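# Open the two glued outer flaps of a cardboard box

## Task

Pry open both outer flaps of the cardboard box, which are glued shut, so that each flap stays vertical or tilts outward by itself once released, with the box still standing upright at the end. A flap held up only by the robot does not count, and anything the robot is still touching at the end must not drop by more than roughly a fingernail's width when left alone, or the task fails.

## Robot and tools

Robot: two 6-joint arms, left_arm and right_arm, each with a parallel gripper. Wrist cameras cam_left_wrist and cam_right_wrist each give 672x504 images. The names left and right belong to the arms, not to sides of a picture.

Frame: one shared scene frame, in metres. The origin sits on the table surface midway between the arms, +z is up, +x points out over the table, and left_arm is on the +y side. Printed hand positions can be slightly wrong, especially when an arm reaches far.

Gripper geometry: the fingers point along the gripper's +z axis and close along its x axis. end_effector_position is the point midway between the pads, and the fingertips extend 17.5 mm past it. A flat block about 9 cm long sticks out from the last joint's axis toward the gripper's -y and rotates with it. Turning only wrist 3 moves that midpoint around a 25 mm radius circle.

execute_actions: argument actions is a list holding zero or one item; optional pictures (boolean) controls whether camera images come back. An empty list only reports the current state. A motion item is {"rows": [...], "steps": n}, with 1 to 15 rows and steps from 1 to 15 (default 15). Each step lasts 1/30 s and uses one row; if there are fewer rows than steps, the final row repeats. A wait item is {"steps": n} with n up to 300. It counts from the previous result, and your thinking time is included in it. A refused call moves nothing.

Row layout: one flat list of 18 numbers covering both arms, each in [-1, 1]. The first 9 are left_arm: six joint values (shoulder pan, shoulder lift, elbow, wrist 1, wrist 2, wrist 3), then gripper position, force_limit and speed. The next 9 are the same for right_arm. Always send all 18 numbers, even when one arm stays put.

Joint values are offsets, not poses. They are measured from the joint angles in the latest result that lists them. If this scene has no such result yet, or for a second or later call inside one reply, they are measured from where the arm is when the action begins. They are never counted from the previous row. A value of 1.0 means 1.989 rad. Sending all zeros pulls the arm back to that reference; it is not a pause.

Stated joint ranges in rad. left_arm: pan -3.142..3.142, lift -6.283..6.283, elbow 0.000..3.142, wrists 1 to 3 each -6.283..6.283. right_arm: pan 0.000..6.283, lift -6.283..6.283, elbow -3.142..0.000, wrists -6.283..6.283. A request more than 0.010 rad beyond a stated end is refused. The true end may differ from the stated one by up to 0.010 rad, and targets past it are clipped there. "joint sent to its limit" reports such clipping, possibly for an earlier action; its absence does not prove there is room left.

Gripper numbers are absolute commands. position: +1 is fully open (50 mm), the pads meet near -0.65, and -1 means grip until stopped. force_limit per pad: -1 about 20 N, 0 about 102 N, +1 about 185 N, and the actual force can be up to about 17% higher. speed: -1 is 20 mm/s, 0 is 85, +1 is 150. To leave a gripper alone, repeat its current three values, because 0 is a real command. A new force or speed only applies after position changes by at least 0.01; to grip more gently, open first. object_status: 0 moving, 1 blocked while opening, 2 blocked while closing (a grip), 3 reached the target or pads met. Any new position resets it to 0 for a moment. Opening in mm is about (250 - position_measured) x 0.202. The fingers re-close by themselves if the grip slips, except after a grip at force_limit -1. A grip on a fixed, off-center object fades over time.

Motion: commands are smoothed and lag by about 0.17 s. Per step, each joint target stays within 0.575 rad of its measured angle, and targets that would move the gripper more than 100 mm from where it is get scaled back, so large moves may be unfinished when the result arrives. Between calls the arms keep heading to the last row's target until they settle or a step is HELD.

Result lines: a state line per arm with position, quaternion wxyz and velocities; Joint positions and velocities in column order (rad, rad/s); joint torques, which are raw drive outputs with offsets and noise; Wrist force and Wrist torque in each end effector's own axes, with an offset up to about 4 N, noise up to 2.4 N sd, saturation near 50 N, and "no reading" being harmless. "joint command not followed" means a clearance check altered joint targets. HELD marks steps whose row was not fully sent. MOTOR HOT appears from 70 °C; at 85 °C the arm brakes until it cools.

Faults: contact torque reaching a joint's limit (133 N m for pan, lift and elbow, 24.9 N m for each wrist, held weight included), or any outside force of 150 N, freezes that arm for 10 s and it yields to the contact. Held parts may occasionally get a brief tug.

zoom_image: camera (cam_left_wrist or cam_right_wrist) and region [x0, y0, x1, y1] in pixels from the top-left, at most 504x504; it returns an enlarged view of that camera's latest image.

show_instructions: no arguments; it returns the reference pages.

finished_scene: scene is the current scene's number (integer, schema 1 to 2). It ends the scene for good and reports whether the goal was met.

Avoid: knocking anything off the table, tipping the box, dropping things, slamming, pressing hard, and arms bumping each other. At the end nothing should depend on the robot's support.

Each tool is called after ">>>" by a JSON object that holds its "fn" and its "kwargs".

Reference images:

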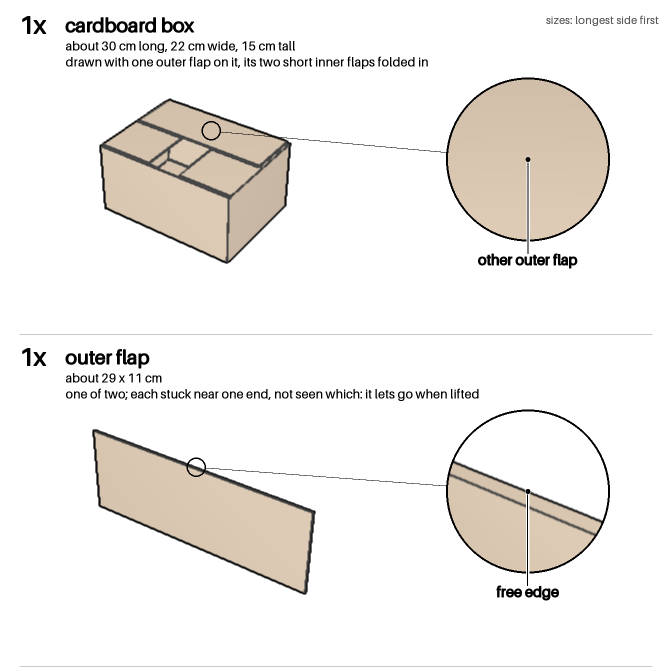

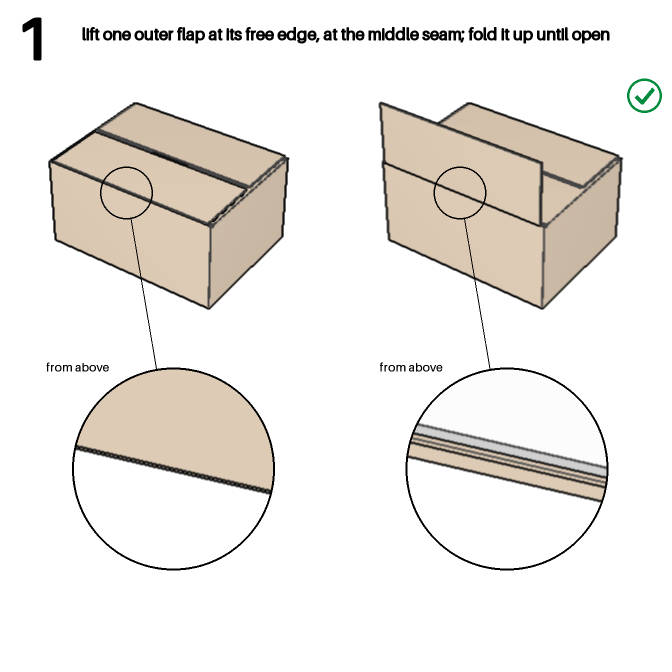

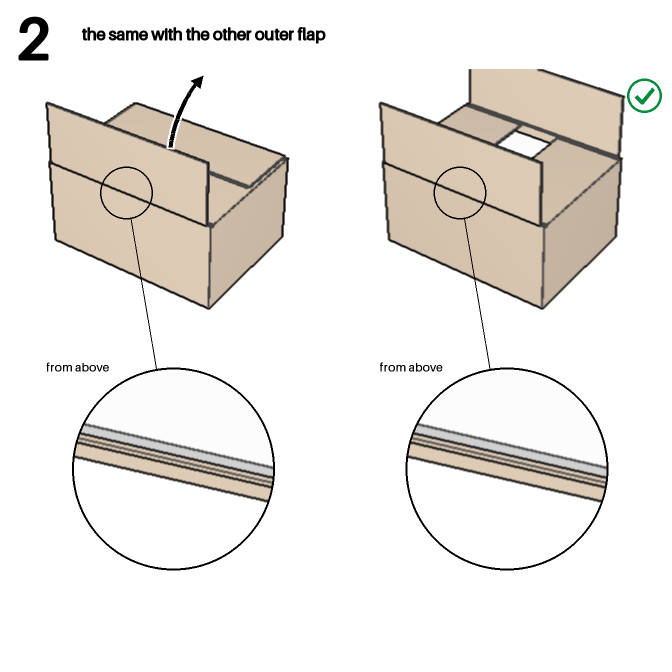

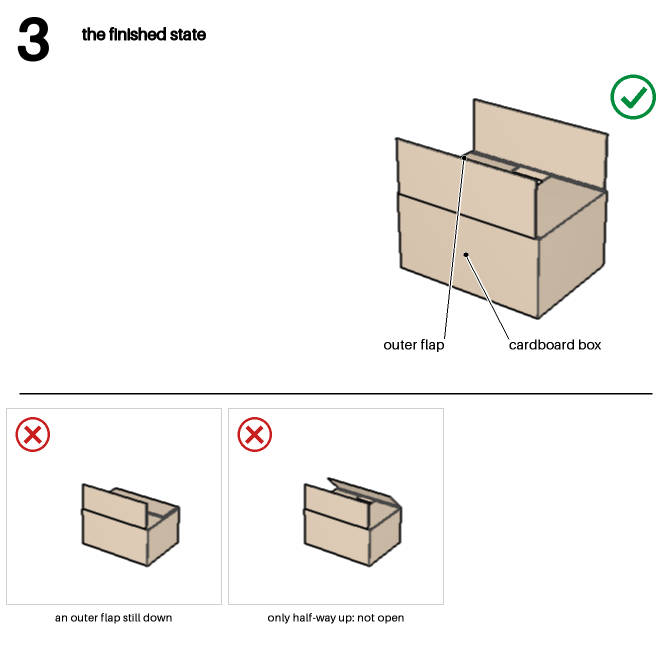

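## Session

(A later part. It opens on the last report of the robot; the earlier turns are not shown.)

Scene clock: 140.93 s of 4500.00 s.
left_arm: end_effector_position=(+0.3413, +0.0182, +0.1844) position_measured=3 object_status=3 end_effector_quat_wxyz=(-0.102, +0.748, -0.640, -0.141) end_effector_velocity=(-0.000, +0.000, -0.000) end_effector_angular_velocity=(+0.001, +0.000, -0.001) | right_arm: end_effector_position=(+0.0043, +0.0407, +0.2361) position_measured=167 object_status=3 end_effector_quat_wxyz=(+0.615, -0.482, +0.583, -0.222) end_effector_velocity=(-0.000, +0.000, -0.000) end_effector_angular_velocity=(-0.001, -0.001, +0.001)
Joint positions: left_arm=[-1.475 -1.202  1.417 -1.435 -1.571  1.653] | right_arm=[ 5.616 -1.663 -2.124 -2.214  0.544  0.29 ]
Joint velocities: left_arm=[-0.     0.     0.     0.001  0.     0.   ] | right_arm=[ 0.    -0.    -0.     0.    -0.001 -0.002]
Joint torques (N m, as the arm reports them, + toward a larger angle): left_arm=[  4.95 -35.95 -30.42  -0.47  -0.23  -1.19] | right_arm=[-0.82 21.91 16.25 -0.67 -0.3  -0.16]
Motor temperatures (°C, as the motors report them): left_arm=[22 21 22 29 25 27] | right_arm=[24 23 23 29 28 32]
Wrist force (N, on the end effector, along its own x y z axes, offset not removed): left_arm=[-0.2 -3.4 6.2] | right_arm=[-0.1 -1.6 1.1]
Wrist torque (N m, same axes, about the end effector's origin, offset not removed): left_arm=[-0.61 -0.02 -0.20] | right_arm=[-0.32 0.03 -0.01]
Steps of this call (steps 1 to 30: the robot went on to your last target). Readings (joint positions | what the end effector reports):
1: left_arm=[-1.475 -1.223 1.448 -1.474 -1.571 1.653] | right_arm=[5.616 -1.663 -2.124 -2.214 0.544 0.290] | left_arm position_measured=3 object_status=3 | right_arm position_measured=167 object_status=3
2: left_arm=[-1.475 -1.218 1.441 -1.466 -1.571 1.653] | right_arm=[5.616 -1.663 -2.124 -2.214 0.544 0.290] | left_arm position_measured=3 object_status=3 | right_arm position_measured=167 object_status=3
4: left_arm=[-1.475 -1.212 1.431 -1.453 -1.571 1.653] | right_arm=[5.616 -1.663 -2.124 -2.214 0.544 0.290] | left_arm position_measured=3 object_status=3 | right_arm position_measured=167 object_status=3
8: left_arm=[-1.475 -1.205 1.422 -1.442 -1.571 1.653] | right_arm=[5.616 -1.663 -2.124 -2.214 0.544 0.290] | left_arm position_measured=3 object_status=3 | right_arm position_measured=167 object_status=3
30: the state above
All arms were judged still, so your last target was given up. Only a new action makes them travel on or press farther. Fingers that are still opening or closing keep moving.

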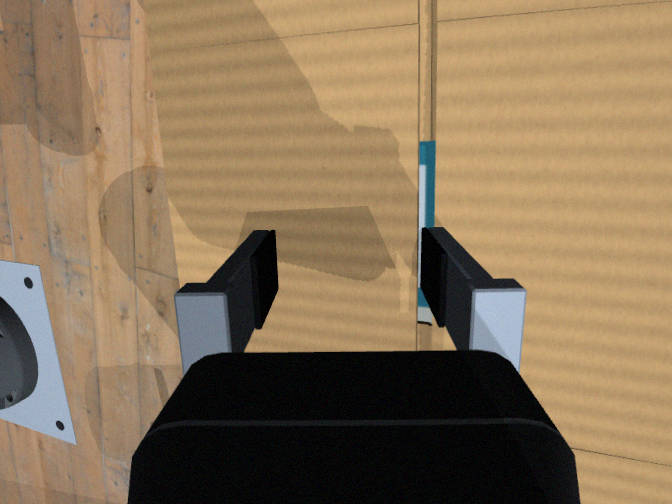

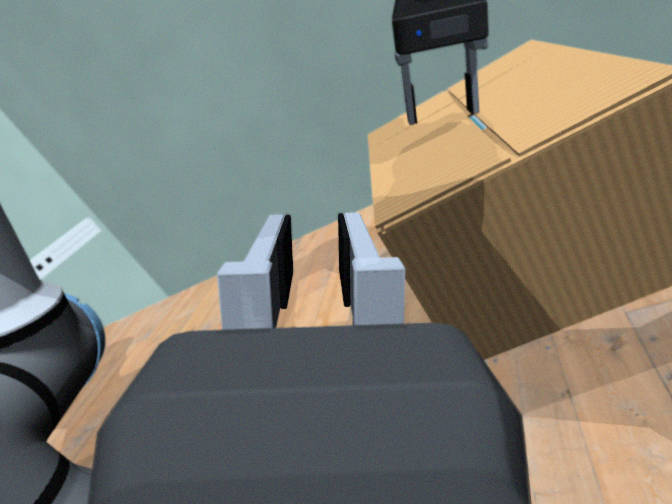

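>>> {"fn": "execute_actions", "kwargs": {"actions": [{"rows":[[0,0.0035,0.0129,-0.0164,0,0,1,0,0, 0,0,0,0,0,0,-0.1,0,0]],"steps":15}], "pictures": false}}

>>> {"fn": "execute_actions", "kwargs": {"actions": [{"steps":20}]}}

Scene clock: 145.80 s of 4500.00 s.
left_arm: end_effector_position=(+0.3413, +0.0182, +0.1720) position_measured=3 object_status=3 end_effector_quat_wxyz=(-0.102, +0.748, -0.640, -0.141) end_effector_velocity=(-0.001, -0.000, -0.005) end_effector_angular_velocity=(+0.001, +0.000, -0.000) | right_arm: end_effector_position=(+0.0043, +0.0407, +0.2361) position_measured=167 object_status=3 end_effector_quat_wxyz=(+0.615, -0.482, +0.583, -0.222) end_effector_velocity=(+0.000, +0.000, +0.000) end_effector_angular_velocity=(-0.001, +0.000, -0.000)
Joint positions: left_arm=[-1.475 -1.196  1.441 -1.467 -1.571  1.653] | right_arm=[ 5.616 -1.663 -2.124 -2.214  0.544  0.29 ]
Joint velocities: left_arm=[-0.001  0.003  0.007 -0.009 -0.    -0.001] | right_arm=[-0.     0.     0.    -0.    -0.    -0.001]
Joint torques (N m, as the arm reports them, + toward a larger angle): left_arm=[ 1.97 49.46 34.   -3.3  -0.11 -0.89] | right_arm=[-2.04 21.63 14.85 -0.63 -0.25 -0.03]
Motor temperatures (°C, as the motors report them): left_arm=[22 21 22 29 25 27] | right_arm=[24 23 23 29 28 32]
Wrist force (N, on the end effector, along its own x y z axes, offset not removed): left_arm=[-50.0 14.8 -50.0] | right_arm=[0.9 -1.4 -2.6]
Wrist torque (N m, same axes, about the end effector's origin, offset not removed): left_arm=[1.37 1.63 0.21] | right_arm=[-0.27 -0.17 -0.20]
Steps of this call (steps 1 to 90: nothing new was sent; then 1.37 s passed at rest; steps 91 to 105: all 15 steps of this action). Readings (joint positions | what the end effector reports):
91: left_arm=[-1.475 -1.202 1.417 -1.435 -1.571 1.653] | right_arm=[5.616 -1.663 -2.124 -2.214 0.544 0.290] | left_arm position_measured=3 object_status=3 | right_arm position_measured=167 object_status=3
92: left_arm=[-1.475 -1.201 1.418 -1.437 -1.571 1.653] | right_arm=[5.616 -1.663 -2.124 -2.214 0.544 0.290] | left_arm position_measured=3 object_status=3 | right_arm position_measured=167 object_status=3
94: left_arm=[-1.475 -1.199 1.427 -1.448 -1.571 1.653] | right_arm=[5.616 -1.663 -2.124 -2.214 0.544 0.290] | left_arm position_measured=3 object_status=3 | right_arm position_measured=167 object_status=3
98: left_arm=[-1.475 -1.197 1.436 -1.461 -1.571 1.653] | right_arm=[5.616 -1.663 -2.124 -2.214 0.544 0.290] | left_arm position_measured=3 object_status=3 | right_arm position_measured=167 object_status=3
105: the state above

Scene clock: 155.87 s of 4500.00 s.
left_arm: end_effector_position=(+0.3413, +0.0180, +0.1760) position_measured=3 object_status=3 end_effector_quat_wxyz=(-0.100, +0.749, -0.640, -0.138) end_effector_velocity=(+0.000, +0.000, -0.000) end_effector_angular_velocity=(+0.000, +0.000, -0.001) | right_arm: end_effector_position=(+0.0043, +0.0407, +0.2361) position_measured=167 object_status=3 end_effector_quat_wxyz=(+0.615, -0.482, +0.583, -0.222) end_effector_velocity=(+0.000, +0.000, +0.001) end_effector_angular_velocity=(+0.001, +0.000, +0.002)
Joint positions: left_arm=[-1.475 -1.201  1.438 -1.464 -1.571  1.653] | right_arm=[ 5.616 -1.663 -2.124 -2.214  0.544  0.29 ]
Joint velocities: left_arm=[ 0.     0.     0.    -0.    -0.     0.001] | right_arm=[-0.     0.002 -0.001 -0.    -0.003 -0.   ]
Joint torques (N m, as the arm reports them, + toward a larger angle): left_arm=[ -0.49 -36.42 -23.45  -2.41   0.05   0.02] | right_arm=[-3.05 22.6  16.72 -0.28 -0.49 -0.41]
Motor temperatures (°C, as the motors report them): left_arm=[22 21 22 29 25 27] | right_arm=[24 23 23 29 28 32]
Wrist force (N, on the end effector, along its own x y z axes, offset not removed): left_arm=[-18.8 0.9 -15.9] | right_arm=[-0.7 -2.1 -1.1]
Wrist torque (N m, same axes, about the end effector's origin, offset not removed): left_arm=[-0.17 0.65 0.25] | right_arm=[-0.34 0.23 -0.04]
FORCE FAULT: contact force on the left arm reached its limit, and that arm stopped for 10 seconds. The contact can be on any part of that arm, not only on its tool. That arm's remaining commands of this call were not run. That arm holds still and accepts commands again. Move the arm away from the contact; if what it grips holds it there, let go first. Pushing or pulling that hard again can fault the arm again.
The stop of the left arm began at step 2 of this call (marked STOPPED below). From that step on that arm followed nothing that you had sent. Nothing is kept back now, and the robot has no last target.
Steps of this call (steps 1 to 20: the robot went on to your last target; steps 21 to 302: the stop continued). Readings (joint positions | what the end effector reports):
1: left_arm=[-1.475 -1.197 1.441 -1.467 -1.571 1.653] | right_arm=[5.616 -1.663 -2.124 -2.214 0.544 0.290] | left_arm position_measured=3 object_status=3 | right_arm position_measured=167 object_status=3
2: left_arm=[-1.475 -1.198 1.440 -1.467 -1.571 1.653] | right_arm=[5.616 -1.663 -2.124 -2.214 0.544 0.290] | left_arm position_measured=3 object_status=3 | right_arm position_measured=167 object_status=3 STOPPED (the left arm)
4: left_arm=[-1.475 -1.199 1.439 -1.466 -1.571 1.653] | right_arm=[5.616 -1.663 -2.124 -2.214 0.544 0.290] | left_arm position_measured=3 object_status=3 | right_arm position_measured=167 object_status=3
8: left_arm=[-1.475 -1.200 1.438 -1.465 -1.571 1.653] | right_arm=[5.616 -1.663 -2.124 -2.214 0.544 0.290] | left_arm position_measured=3 object_status=3 | right_arm position_measured=167 object_status=3
302: the state above

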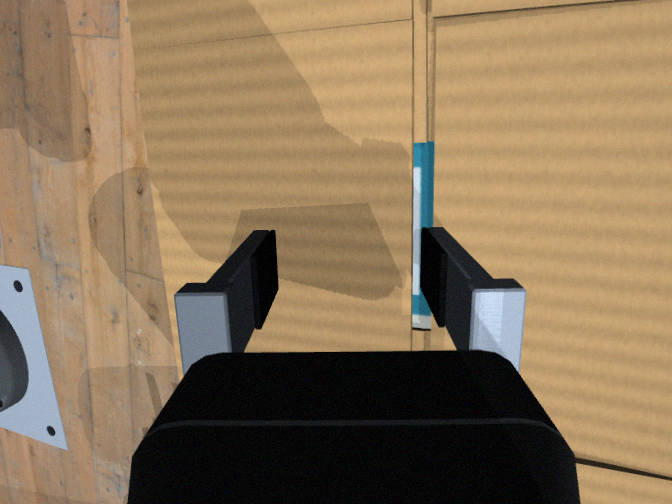

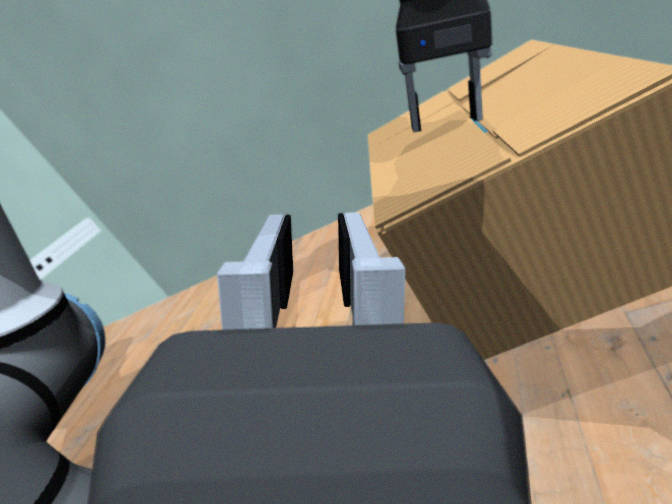

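>>> {"fn": "execute_actions", "kwargs": {"actions": [{"rows":[[0,-0.0024,0.0033,-0.001,0,0,1,0,0, 0,0,0,0,0,0,-0.1,0,0],[0,-0.0024,0.0033,-0.001,0,0,1,0,0, 0,0,0,0,0,0,-0.1,0,0],[0,-0.0024,0.0033,-0.001,0,0,1,0,0, 0,0,0,0,0,0,-0.1,0,0],[0,-0.0024,0.0033,-0.001,0,0,1,0,0, 0,0,0,0,0,0,-0.1,0,0],[0,-0.0024,0.0033,-0.001,0,0,1,0,0, 0,0,0,0,0,0,-0.1,0,0],[0,-0.0047,0.0065,-0.0019,0,0,1,0,0, 0,0,0,0,0,0,-0.1,0,0]],"steps":15}]}}

>>> {"fn": "zoom_image", "kwargs": {"camera": "cam_right_wrist", "region": [400, 60, 540, 170]}}

>>> {"fn": "zoom_image", "kwargs": {"camera": "cam_left_wrist", "region": [360, 120, 500, 350]}}

Scene clock: 172.93 s of 4500.00 s.
left_arm: end_effector_position=(+0.3405, +0.0215, +0.1760) position_measured=3 object_status=3 end_effector_quat_wxyz=(-0.100, +0.749, -0.640, -0.138) end_effector_velocity=(-0.001, +0.003, -0.000) end_effector_angular_velocity=(+0.003, +0.001, -0.001) | right_arm: end_effector_position=(+0.0043, +0.0407, +0.2361) position_measured=167 object_status=3 end_effector_quat_wxyz=(+0.615, -0.482, +0.583, -0.222) end_effector_velocity=(-0.000, +0.000, -0.000) end_effector_angular_velocity=(+0.000, -0.001, +0.000)
Joint positions: left_arm=[-1.475 -1.21   1.45  -1.467 -1.571  1.653] | right_arm=[ 5.616 -1.663 -2.124 -2.214  0.544  0.29 ]
Joint velocities: left_arm=[-0.001 -0.006  0.009  0.    -0.     0.   ] | right_arm=[ 0.    -0.001 -0.     0.001 -0.     0.001]
Joint torques (N m, as the arm reports them, + toward a larger angle): left_arm=[ -0.49 -38.35  -5.07  -0.26  -0.01   0.2 ] | right_arm=[-2.91 20.9  14.35 -0.67 -0.43 -0.21]
Motor temperatures (°C, as the motors report them): left_arm=[22 21 22 29 25 27] | right_arm=[24 23 23 29 28 32]
Wrist force (N, on the end effector, along its own x y z axes, offset not removed): left_arm=[2.2 -3.2 -19.5] | right_arm=[-0.8 -2.4 0.1]
Wrist torque (N m, same axes, about the end effector's origin, offset not removed): left_arm=[-0.21 1.01 -0.09] | right_arm=[-0.30 0.13 -0.08]
Steps of this call (steps 1 to 90: nothing new was sent; then 13.57 s passed at rest; steps 91 to 105: all 15 steps of this action). Readings (joint positions | what the end effector reports):
91: left_arm=[-1.475 -1.201 1.438 -1.464 -1.571 1.653] | right_arm=[5.616 -1.663 -2.124 -2.214 0.544 0.290] | left_arm position_measured=3 object_status=3 | right_arm position_measured=167 object_status=3
92: left_arm=[-1.475 -1.202 1.438 -1.464 -1.571 1.653] | right_arm=[5.616 -1.663 -2.124 -2.214 0.544 0.290] | left_arm position_measured=3 object_status=3 | right_arm position_measured=167 object_status=3
94: left_arm=[-1.475 -1.203 1.440 -1.465 -1.571 1.653] | right_arm=[5.616 -1.663 -2.124 -2.214 0.544 0.290] | left_arm position_measured=3 object_status=3 | right_arm position_measured=167 object_status=3
98: left_arm=[-1.475 -1.206 1.445 -1.466 -1.571 1.653] | right_arm=[5.616 -1.663 -2.124 -2.214 0.544 0.290] | left_arm position_measured=3 object_status=3 | right_arm position_measured=167 object_status=3
105: the state above

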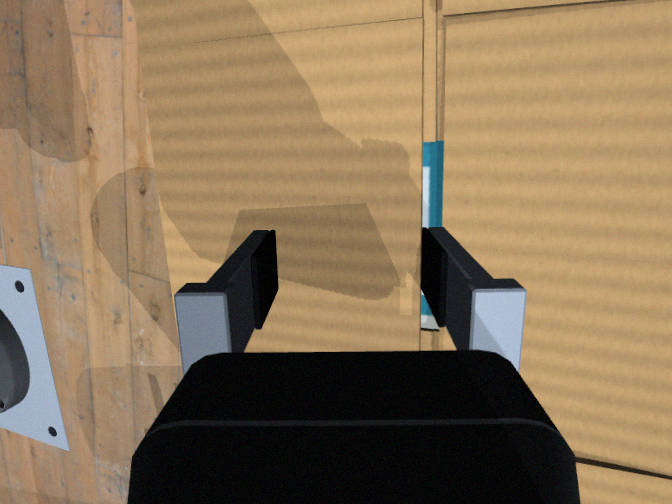

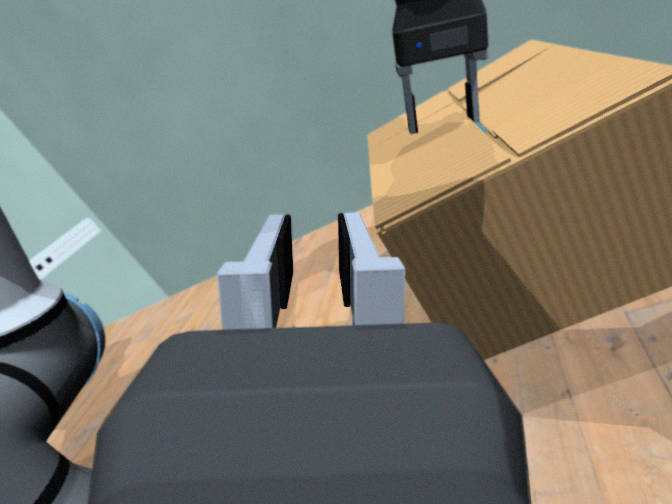

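Region (400, 60, 540, 170) of cam_right_wrist's 672x504 image, scaled by 3.600, with more detail than that image has; it fills the top 396 rows of this view, and the rest is white.

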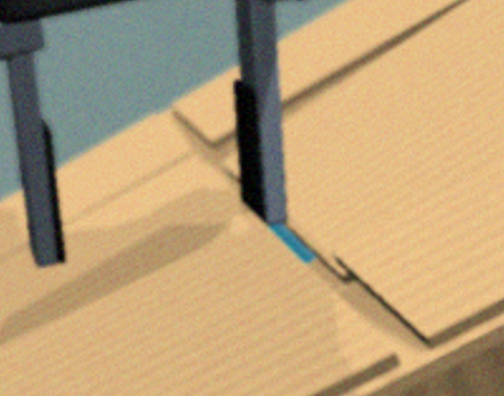

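Region (360, 120, 500, 350) of cam_left_wrist's 672x504 image, scaled by 2.191, with more detail than that image has; it fills the left 307 columns of this view, and the rest is white.

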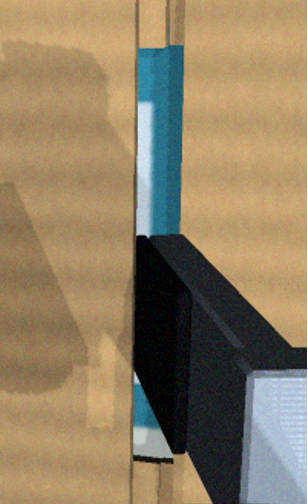

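>>> {"fn": "execute_actions", "kwargs": {"actions": [{"rows":[[0,-0.0004,0.0018,-0.0015,0,0,1,0,0, 0,0,0,0,0,0,-0.1,0,0],[0,-0.0004,0.0018,-0.0015,0,0,1,0,0, 0,0,0,0,0,0,-0.1,0,0],[0,-0.0004,0.0018,-0.0015,0,0,1,0,0, 0,0,0,0,0,0,-0.1,0,0],[0,-0.0004,0.0018,-0.0015,0,0,1,0,0, 0,0,0,0,0,0,-0.1,0,0],[0,-0.0007,0.0035,-0.0029,0,0,1,0,0, 0,0,0,0,0,0,-0.1,0,0]],"steps":15}]}}

Scene clock: 179.67 s of 4500.00 s.
left_arm: end_effector_position=(+0.3402, +0.0225, +0.1742) position_measured=3 object_status=3 end_effector_quat_wxyz=(-0.100, +0.749, -0.640, -0.138) end_effector_velocity=(+0.001, +0.001, -0.001) end_effector_angular_velocity=(+0.000, -0.001, +0.004) | right_arm: end_effector_position=(+0.0043, +0.0407, +0.2361) position_measured=167 object_status=3 end_effector_quat_wxyz=(+0.615, -0.482, +0.583, -0.222) end_effector_velocity=(-0.000, -0.000, +0.000) end_effector_angular_velocity=(-0.001, +0.000, -0.001)
Joint positions: left_arm=[-1.475 -1.211  1.456 -1.473 -1.571  1.653] | right_arm=[ 5.616 -1.663 -2.124 -2.214  0.544  0.29 ]
Joint velocities: left_arm=[ 0.002 -0.     0.003 -0.003 -0.    -0.002] | right_arm=[ 0.     0.     0.001 -0.     0.002 -0.001]
Joint torques (N m, as the arm reports them, + toward a larger angle): left_arm=[ -0.08 -35.66  -5.88  -1.03   0.07   0.15] | right_arm=[-2.37 21.76 15.04 -0.8  -0.39 -0.32]
Motor temperatures (°C, as the motors report them): left_arm=[22 21 22 29 25 27] | right_arm=[24 23 23 29 28 32]
Wrist force (N, on the end effector, along its own x y z axes, offset not removed): left_arm=[-3.5 -1.8 -19.9] | right_arm=[0.1 1.2 -1.8]
Wrist torque (N m, same axes, about the end effector's origin, offset not removed): left_arm=[-0.15 1.03 0.17] | right_arm=[0.25 -0.03 -0.05]
Steps of this call (steps 1 to 15: the robot went on to your last target; steps 16 to 90: nothing new was sent; then 3.23 s passed at rest; steps 91 to 105: all 15 steps of this action). Readings (joint positions | what the end effector reports):
91: left_arm=[-1.475 -1.211 1.451 -1.468 -1.571 1.653] | right_arm=[5.616 -1.663 -2.124 -2.214 0.544 0.290] | left_arm position_measured=3 object_status=3 | right_arm position_measured=167 object_status=3
92: left_arm=[-1.475 -1.211 1.451 -1.468 -1.571 1.653] | right_arm=[5.616 -1.663 -2.124 -2.214 0.544 0.290] | left_arm position_measured=3 object_status=3 | right_arm position_measured=167 object_status=3
94: left_arm=[-1.475 -1.211 1.452 -1.469 -1.571 1.653] | right_arm=[5.616 -1.663 -2.124 -2.214 0.544 0.290] | left_arm position_measured=3 object_status=3 | right_arm position_measured=167 object_status=3
98: left_arm=[-1.475 -1.211 1.454 -1.471 -1.571 1.653] | right_arm=[5.616 -1.663 -2.124 -2.214 0.544 0.290] | left_arm position_measured=3 object_status=3 | right_arm position_measured=167 object_status=3
105: the state above

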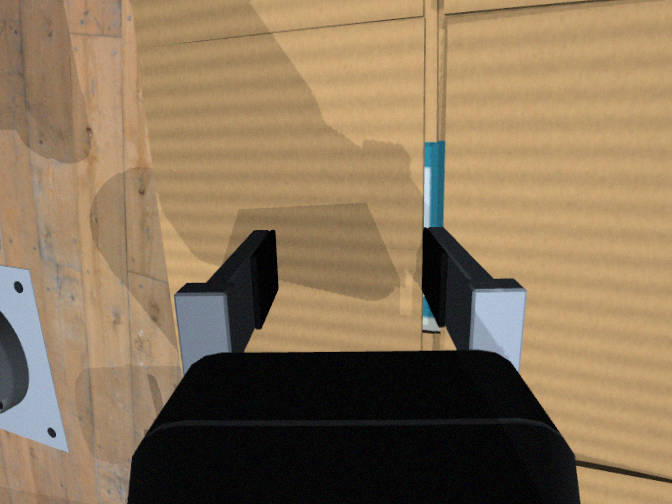

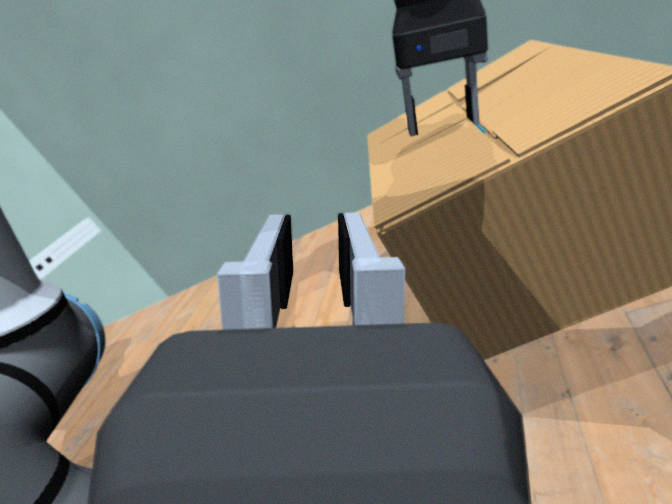

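>>> {"fn": "execute_actions", "kwargs": {"actions": [{"rows":[[0,0.0005,0.0004,-0.0009,0,0,1,0,0, 0,0,0,0,0,0,-0.1,0,0],[0,0.0005,0.0004,-0.0009,0,0,1,0,0, 0,0,0,0,0,0,-0.1,0,0],[0,0.0005,0.0004,-0.0009,0,0,1,0,0, 0,0,0,0,0,0,-0.1,0,0],[0,0.0005,0.0004,-0.0009,0,0,1,0,0, 0,0,0,0,0,0,-0.1,0,0],[0,0.001,0.0010,-0.002,0,0,1,0,0, 0,0,0,0,0,0,-0.1,0,0]],"steps":15}]}}

>>> {"fn": "zoom_image", "kwargs": {"camera": "cam_left_wrist", "region": [360, 120, 500, 350]}}

Scene clock: 189.23 s of 4500.00 s.
left_arm: end_effector_position=(+0.3403, +0.0221, +0.1726) position_measured=3 object_status=3 end_effector_quat_wxyz=(-0.100, +0.749, -0.640, -0.138) end_effector_velocity=(-0.000, -0.001, -0.002) end_effector_angular_velocity=(+0.002, -0.000, -0.000) | right_arm: end_effector_position=(+0.0043, +0.0407, +0.2361) position_measured=167 object_status=3 end_effector_quat_wxyz=(+0.615, -0.482, +0.583, -0.222) end_effector_velocity=(-0.000, +0.001, +0.000) end_effector_angular_velocity=(+0.004, +0.002, +0.001)
Joint positions: left_arm=[-1.475 -1.21   1.458 -1.476 -1.571  1.653] | right_arm=[ 5.616 -1.663 -2.124 -2.214  0.544  0.29 ]
Joint velocities: left_arm=[-0.001  0.004  0.001 -0.003  0.    -0.001] | right_arm=[-0.     0.     0.001  0.001 -0.001  0.002]
Joint torques (N m, as the arm reports them, + toward a larger angle): left_arm=[ -0.88 -20.21  -7.71  -5.96   0.25   0.2 ] | right_arm=[-2.08 23.   14.7  -0.63 -0.27 -0.61]
Motor temperatures (°C, as the motors report them): left_arm=[22 21 22 29 25 27] | right_arm=[24 23 23 29 28 32]
Wrist force (N, on the end effector, along its own x y z axes, offset not removed): left_arm=[-27.0 -0.8 -24.8] | right_arm=[1.6 -1.5 -0.4]
Wrist torque (N m, same axes, about the end effector's origin, offset not removed): left_arm=[-0.14 0.92 0.10] | right_arm=[-0.23 -0.34 -0.16]
Steps of this call (steps 1 to 15: the robot went on to your last target; steps 16 to 90: nothing new was sent; then 6.07 s passed at rest; steps 91 to 105: all 15 steps of this action). Readings (joint positions | what the end effector reports):
91: left_arm=[-1.475 -1.211 1.457 -1.473 -1.571 1.653] | right_arm=[5.616 -1.663 -2.124 -2.214 0.544 0.290] | left_arm position_measured=3 object_status=3 | right_arm position_measured=167 object_status=3
92: left_arm=[-1.475 -1.211 1.457 -1.473 -1.571 1.653] | right_arm=[5.616 -1.663 -2.124 -2.214 0.544 0.290] | left_arm position_measured=3 object_status=3 | right_arm position_measured=167 object_status=3
94: left_arm=[-1.475 -1.211 1.457 -1.474 -1.571 1.653] | right_arm=[5.616 -1.663 -2.124 -2.214 0.544 0.290] | left_arm position_measured=3 object_status=3 | right_arm position_measured=167 object_status=3
98: left_arm=[-1.475 -1.210 1.458 -1.475 -1.571 1.653] | right_arm=[5.616 -1.663 -2.124 -2.214 0.544 0.290] | left_arm position_measured=3 object_status=3 | right_arm position_measured=167 object_status=3
105: the state above

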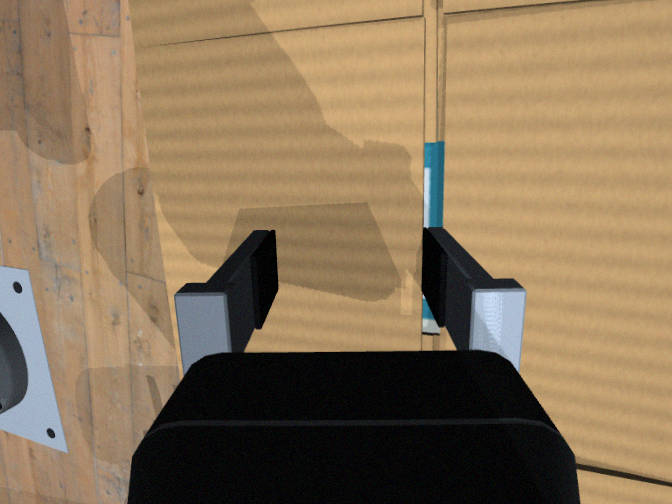

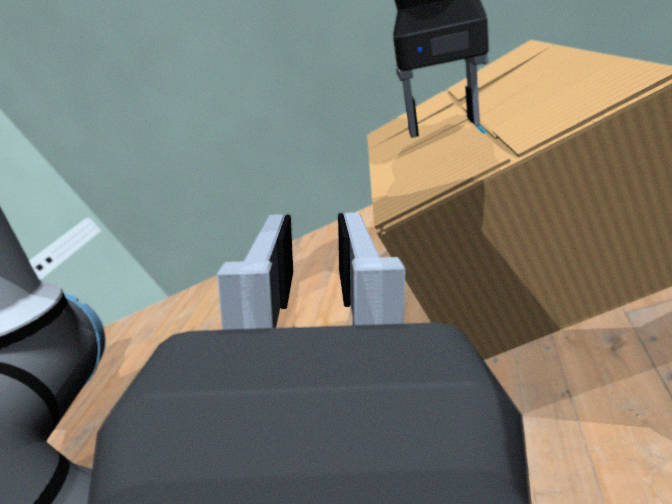

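Region (360, 120, 500, 350) of cam_left_wrist's 672x504 image, scaled by 2.191, with more detail than that image has; it fills the left 307 columns of this view, and the rest is white.

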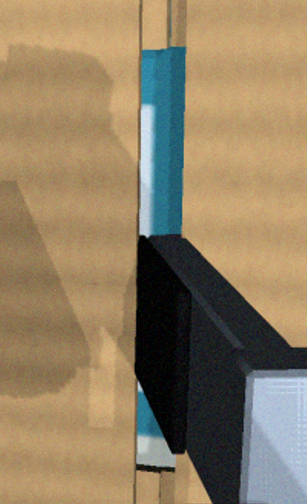

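>>> {"fn": "execute_actions", "kwargs": {"actions": [{"rows":[[0,-0.0004,0.0018,-0.0015,0,0,1,0,0, 0,0,0,0,0,0,-0.1,0,0],[0,-0.0004,0.0018,-0.0015,0,0,1,0,0, 0,0,0,0,0,0,-0.1,0,0],[0,-0.0004,0.0018,-0.0015,0,0,1,0,0, 0,0,0,0,0,0,-0.1,0,0],[0,-0.0004,0.0018,-0.0015,0,0,1,0,0, 0,0,0,0,0,0,-0.1,0,0],[0,-0.0007,0.0033,-0.0027,0,0,1,0,0, 0,0,0,0,0,0,-0.1,0,0]],"steps":15}]}}

Scene clock: 196.13 s of 4500.00 s.
left_arm: end_effector_position=(+0.3401, +0.0230, +0.1710) position_measured=3 object_status=3 end_effector_quat_wxyz=(-0.100, +0.749, -0.640, -0.138) end_effector_velocity=(-0.000, +0.000, -0.001) end_effector_angular_velocity=(+0.000, +0.000, -0.001) | right_arm: end_effector_position=(+0.0043, +0.0407, +0.2361) position_measured=167 object_status=3 end_effector_quat_wxyz=(+0.615, -0.482, +0.583, -0.222) end_effector_velocity=(+0.000, -0.000, +0.000) end_effector_angular_velocity=(-0.001, -0.000, -0.000)
Joint positions: left_arm=[-1.475 -1.211  1.464 -1.482 -1.571  1.653] | right_arm=[ 5.616 -1.663 -2.124 -2.214  0.544  0.29 ]
Joint velocities: left_arm=[-0.001 -0.001  0.003 -0.002 -0.     0.   ] | right_arm=[-0. -0. -0. -0.  0. -0.]
Joint torques (N m, as the arm reports them, + toward a larger angle): left_arm=[ -0.67 -23.78   2.41  -0.18   0.19   0.04] | right_arm=[-3.36 21.42 15.58 -0.84 -0.31 -0.28]
Motor temperatures (°C, as the motors report them): left_arm=[22 21 22 29 25 27] | right_arm=[24 23 23 29 28 32]
Wrist force (N, on the end effector, along its own x y z axes, offset not removed): left_arm=[-7.0 -1.4 -43.9] | right_arm=[-2.1 0.1 0.1]
Wrist torque (N m, same axes, about the end effector's origin, offset not removed): left_arm=[-0.10 0.89 -0.09] | right_arm=[0.04 0.45 0.01]
Steps of this call (steps 1 to 15: the robot went on to your last target; steps 16 to 90: nothing new was sent; then 3.40 s passed at rest; steps 91 to 105: all 15 steps of this action). Readings (joint positions | what the end effector reports):
91: left_arm=[-1.475 -1.209 1.458 -1.477 -1.571 1.653] | right_arm=[5.616 -1.663 -2.124 -2.214 0.544 0.290] | left_arm position_measured=3 object_status=3 | right_arm position_measured=167 object_status=3
92: left_arm=[-1.475 -1.209 1.459 -1.477 -1.571 1.653] | right_arm=[5.616 -1.663 -2.124 -2.214 0.544 0.290] | left_arm position_measured=3 object_status=3 | right_arm position_measured=167 object_status=3
94: left_arm=[-1.475 -1.210 1.460 -1.478 -1.571 1.653] | right_arm=[5.616 -1.663 -2.124 -2.214 0.544 0.290] | left_arm position_measured=3 object_status=3 | right_arm position_measured=167 object_status=3
98: left_arm=[-1.475 -1.210 1.462 -1.480 -1.571 1.653] | right_arm=[5.616 -1.663 -2.124 -2.214 0.544 0.290] | left_arm position_measured=3 object_status=3 | right_arm position_measured=167 object_status=3
105: the state above

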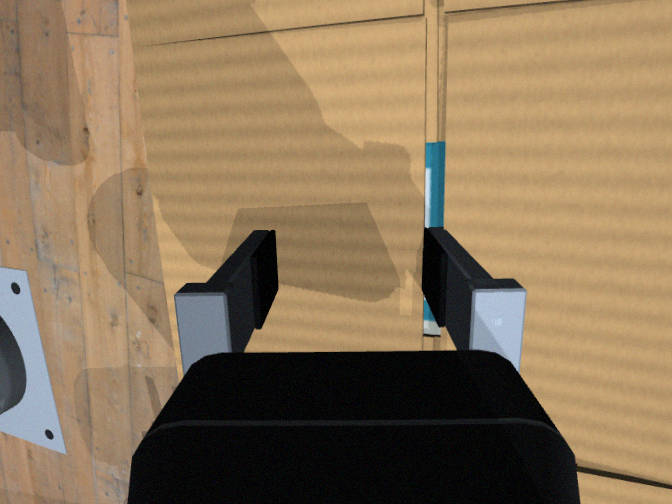

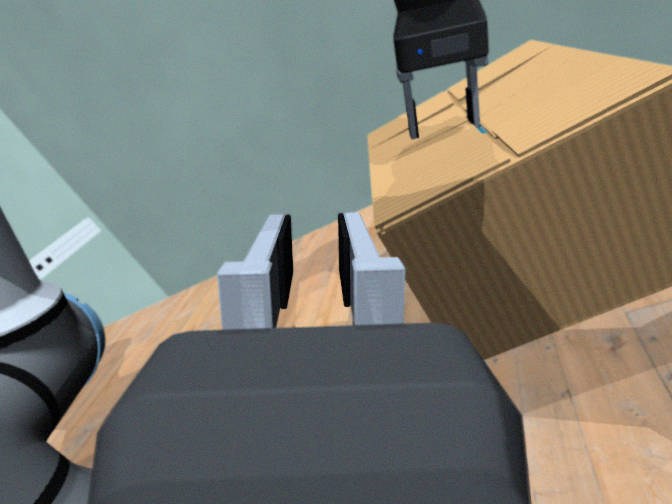

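>>> {"fn": "execute_actions", "kwargs": {"actions": [{"rows":[[0,-0.0009,-0.0033,0.0042,0,0,1,0,0, 0,0,0,0,0,0,-0.1,0,0],[0,-0.0009,-0.0033,0.0042,0,0,1,0,0, 0,0,0,0,0,0,-0.1,0,0],[0,-0.0009,-0.0033,0.0042,0,0,1,0,0, 0,0,0,0,0,0,-0.1,0,0],[0,-0.0009,-0.0033,0.0042,0,0,1,0,0, 0,0,0,0,0,0,-0.1,0,0],[0,-0.0009,-0.0033,0.0042,0,0,1,0,0, 0,0,0,0,0,0,-0.1,0,0],[0,0.0009,-0.0058,0.0049,0,0,1,0,0, 0,0,0,0,0,0,-0.1,0,0],[0,0.0009,-0.0058,0.0049,0,0,1,0,0, 0,0,0,0,0,0,-0.1,0,0],[0,0.0009,-0.0058,0.0049,0,0,1,0,0, 0,0,0,0,0,0,-0.1,0,0],[0,0.0026,-0.0082,0.0056,0,0,1,0,0, 0,0,0,0,0,0,-0.1,0,0]],"steps":15}], "pictures": false}}

>>> {"fn": "execute_actions", "kwargs": {"actions": [{"steps":15}]}}

Scene clock: 211.03 s of 4500.00 s.
left_arm: end_effector_position=(+0.3407, +0.0205, +0.1743) position_measured=3 object_status=3 end_effector_quat_wxyz=(-0.100, +0.749, -0.640, -0.138) end_effector_velocity=(+0.000, -0.005, +0.001) end_effector_angular_velocity=(-0.000, +0.000, -0.002) | right_arm: end_effector_position=(+0.0043, +0.0407, +0.2361) position_measured=167 object_status=3 end_effector_quat_wxyz=(+0.615, -0.482, +0.583, -0.222) end_effector_velocity=(+0.000, -0.000, -0.000) end_effector_angular_velocity=(+0.000, -0.000, -0.000)
Joint positions: left_arm=[-1.475 -1.207  1.45  -1.471 -1.571  1.653] | right_arm=[ 5.616 -1.663 -2.124 -2.214  0.544  0.29 ]
Joint velocities: left_arm=[-0.002  0.01  -0.017  0.007 -0.     0.001] | right_arm=[-0.     0.    -0.001 -0.     0.     0.001]
Joint torques (N m, as the arm reports them, + toward a larger angle): left_arm=[ -0.6  -34.57 -31.07  -2.2    0.1    0.05] | right_arm=[-1.99 22.06 14.12 -0.87 -0.33 -0.19]
Motor temperatures (°C, as the motors report them): left_arm=[22 21 22 29 25 27] | right_arm=[24 23 23 29 28 32]
Wrist force (N, on the end effector, along its own x y z axes, offset not removed): left_arm=[-8.2 -1.2 6.1] | right_arm=[-0.1 1.0 1.1]
Wrist torque (N m, same axes, about the end effector's origin, offset not removed): left_arm=[-0.33 0.17 0.21] | right_arm=[0.39 0.10 -0.22]
Steps of this call (steps 1 to 15: the robot went on to your last target; steps 16 to 90: nothing new was sent; then 11.40 s passed at rest; steps 91 to 105: all 15 steps of this action). Readings (joint positions | what the end effector reports):
91: left_arm=[-1.475 -1.211 1.465 -1.482 -1.571 1.653] | right_arm=[5.616 -1.663 -2.124 -2.214 0.544 0.290] | left_arm position_measured=3 object_status=3 | right_arm position_measured=167 object_status=3
92: left_arm=[-1.475 -1.211 1.464 -1.481 -1.571 1.653] | right_arm=[5.616 -1.663 -2.124 -2.214 0.544 0.290] | left_arm position_measured=3 object_status=3 | right_arm position_measured=167 object_status=3
94: left_arm=[-1.475 -1.211 1.462 -1.478 -1.571 1.653] | right_arm=[5.616 -1.663 -2.124 -2.214 0.544 0.290] | left_arm position_measured=3 object_status=3 | right_arm position_measured=167 object_status=3
98: left_arm=[-1.475 -1.211 1.458 -1.474 -1.571 1.653] | right_arm=[5.616 -1.663 -2.124 -2.214 0.544 0.290] | left_arm position_measured=3 object_status=3 | right_arm position_measured=167 object_status=3
105: the state above

Scene clock: 211.53 s of 4500.00 s.
left_arm: end_effector_position=(+0.3408, +0.0200, +0.1744) position_measured=3 object_status=3 end_effector_quat_wxyz=(-0.100, +0.749, -0.640, -0.138) end_effector_velocity=(-0.001, -0.001, +0.001) end_effector_angular_velocity=(-0.002, -0.000, -0.002) | right_arm: end_effector_position=(+0.0043, +0.0407, +0.2361) position_measured=167 object_status=3 end_effector_quat_wxyz=(+0.615, -0.482, +0.583, -0.222) end_effector_velocity=(+0.000, -0.001, -0.000) end_effector_angular_velocity=(-0.001, -0.001, -0.002)
Joint positions: left_arm=[-1.475 -1.206  1.448 -1.471 -1.571  1.653] | right_arm=[ 5.616 -1.663 -2.124 -2.214  0.544  0.29 ]
Joint velocities: left_arm=[-0.002  0.    -0.002 -0.     0.     0.   ] | right_arm=[-0.    -0.    -0.001 -0.     0.001  0.   ]
Joint torques (N m, as the arm reports them, + toward a larger angle): left_arm=[ -0.51 -35.73 -32.03  -2.24   0.13   0.04] | right_arm=[-2.51 21.8  14.51 -0.8  -0.29 -0.44]
Motor temperatures (°C, as the motors report them): left_arm=[22 21 22 29 25 27] | right_arm=[24 23 23 29 28 32]
Wrist force (N, on the end effector, along its own x y z axes, offset not removed): left_arm=[-7.8 0.3 6.6] | right_arm=[0.4 -0.5 0.6]
Wrist torque (N m, same axes, about the end effector's origin, offset not removed): left_arm=[0.04 0.21 0.25] | right_arm=[0.09 -0.10 -0.10]
Steps of this call (steps 1 to 15: the robot went on to your last target). Readings (joint positions | what the end effector reports):
1: left_arm=[-1.475 -1.207 1.450 -1.471 -1.571 1.653] | right_arm=[5.616 -1.663 -2.124 -2.214 0.544 0.290] | left_arm position_measured=3 object_status=3 | right_arm position_measured=167 object_status=3
2: left_arm=[-1.475 -1.206 1.449 -1.471 -1.571 1.653] | right_arm=[5.616 -1.663 -2.124 -2.214 0.544 0.290] | left_arm position_measured=3 object_status=3 | right_arm position_measured=167 object_status=3
4: left_arm=[-1.475 -1.206 1.449 -1.471 -1.571 1.653] | right_arm=[5.616 -1.663 -2.124 -2.214 0.544 0.290] | left_arm position_measured=3 object_status=3 | right_arm position_measured=167 object_status=3
8: left_arm=[-1.475 -1.206 1.448 -1.471 -1.571 1.653] | right_arm=[5.616 -1.663 -2.124 -2.214 0.544 0.290] | left_arm position_measured=3 object_status=3 | right_arm position_measured=167 object_status=3
15: the state above
All arms were judged still, so your last target was given up. Only a new action makes them travel on or press farther. Fingers that are still opening or closing keep moving.

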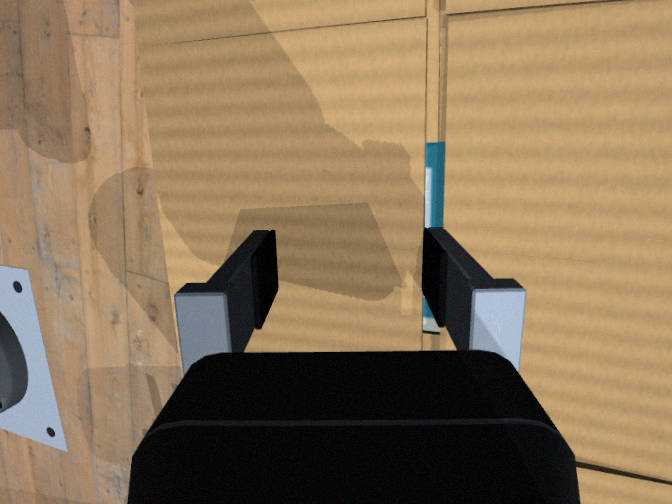

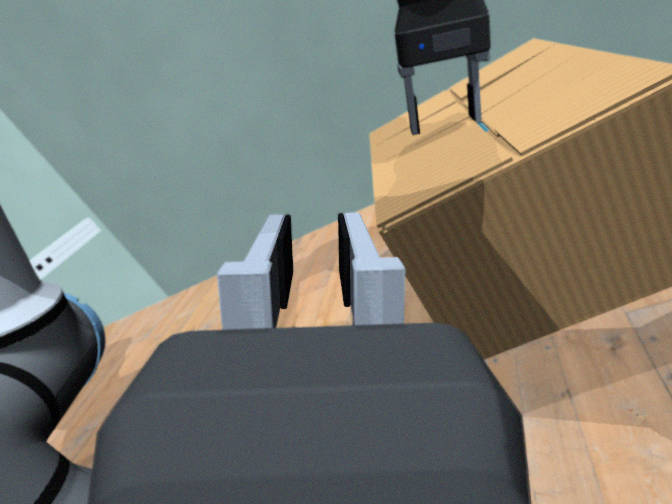

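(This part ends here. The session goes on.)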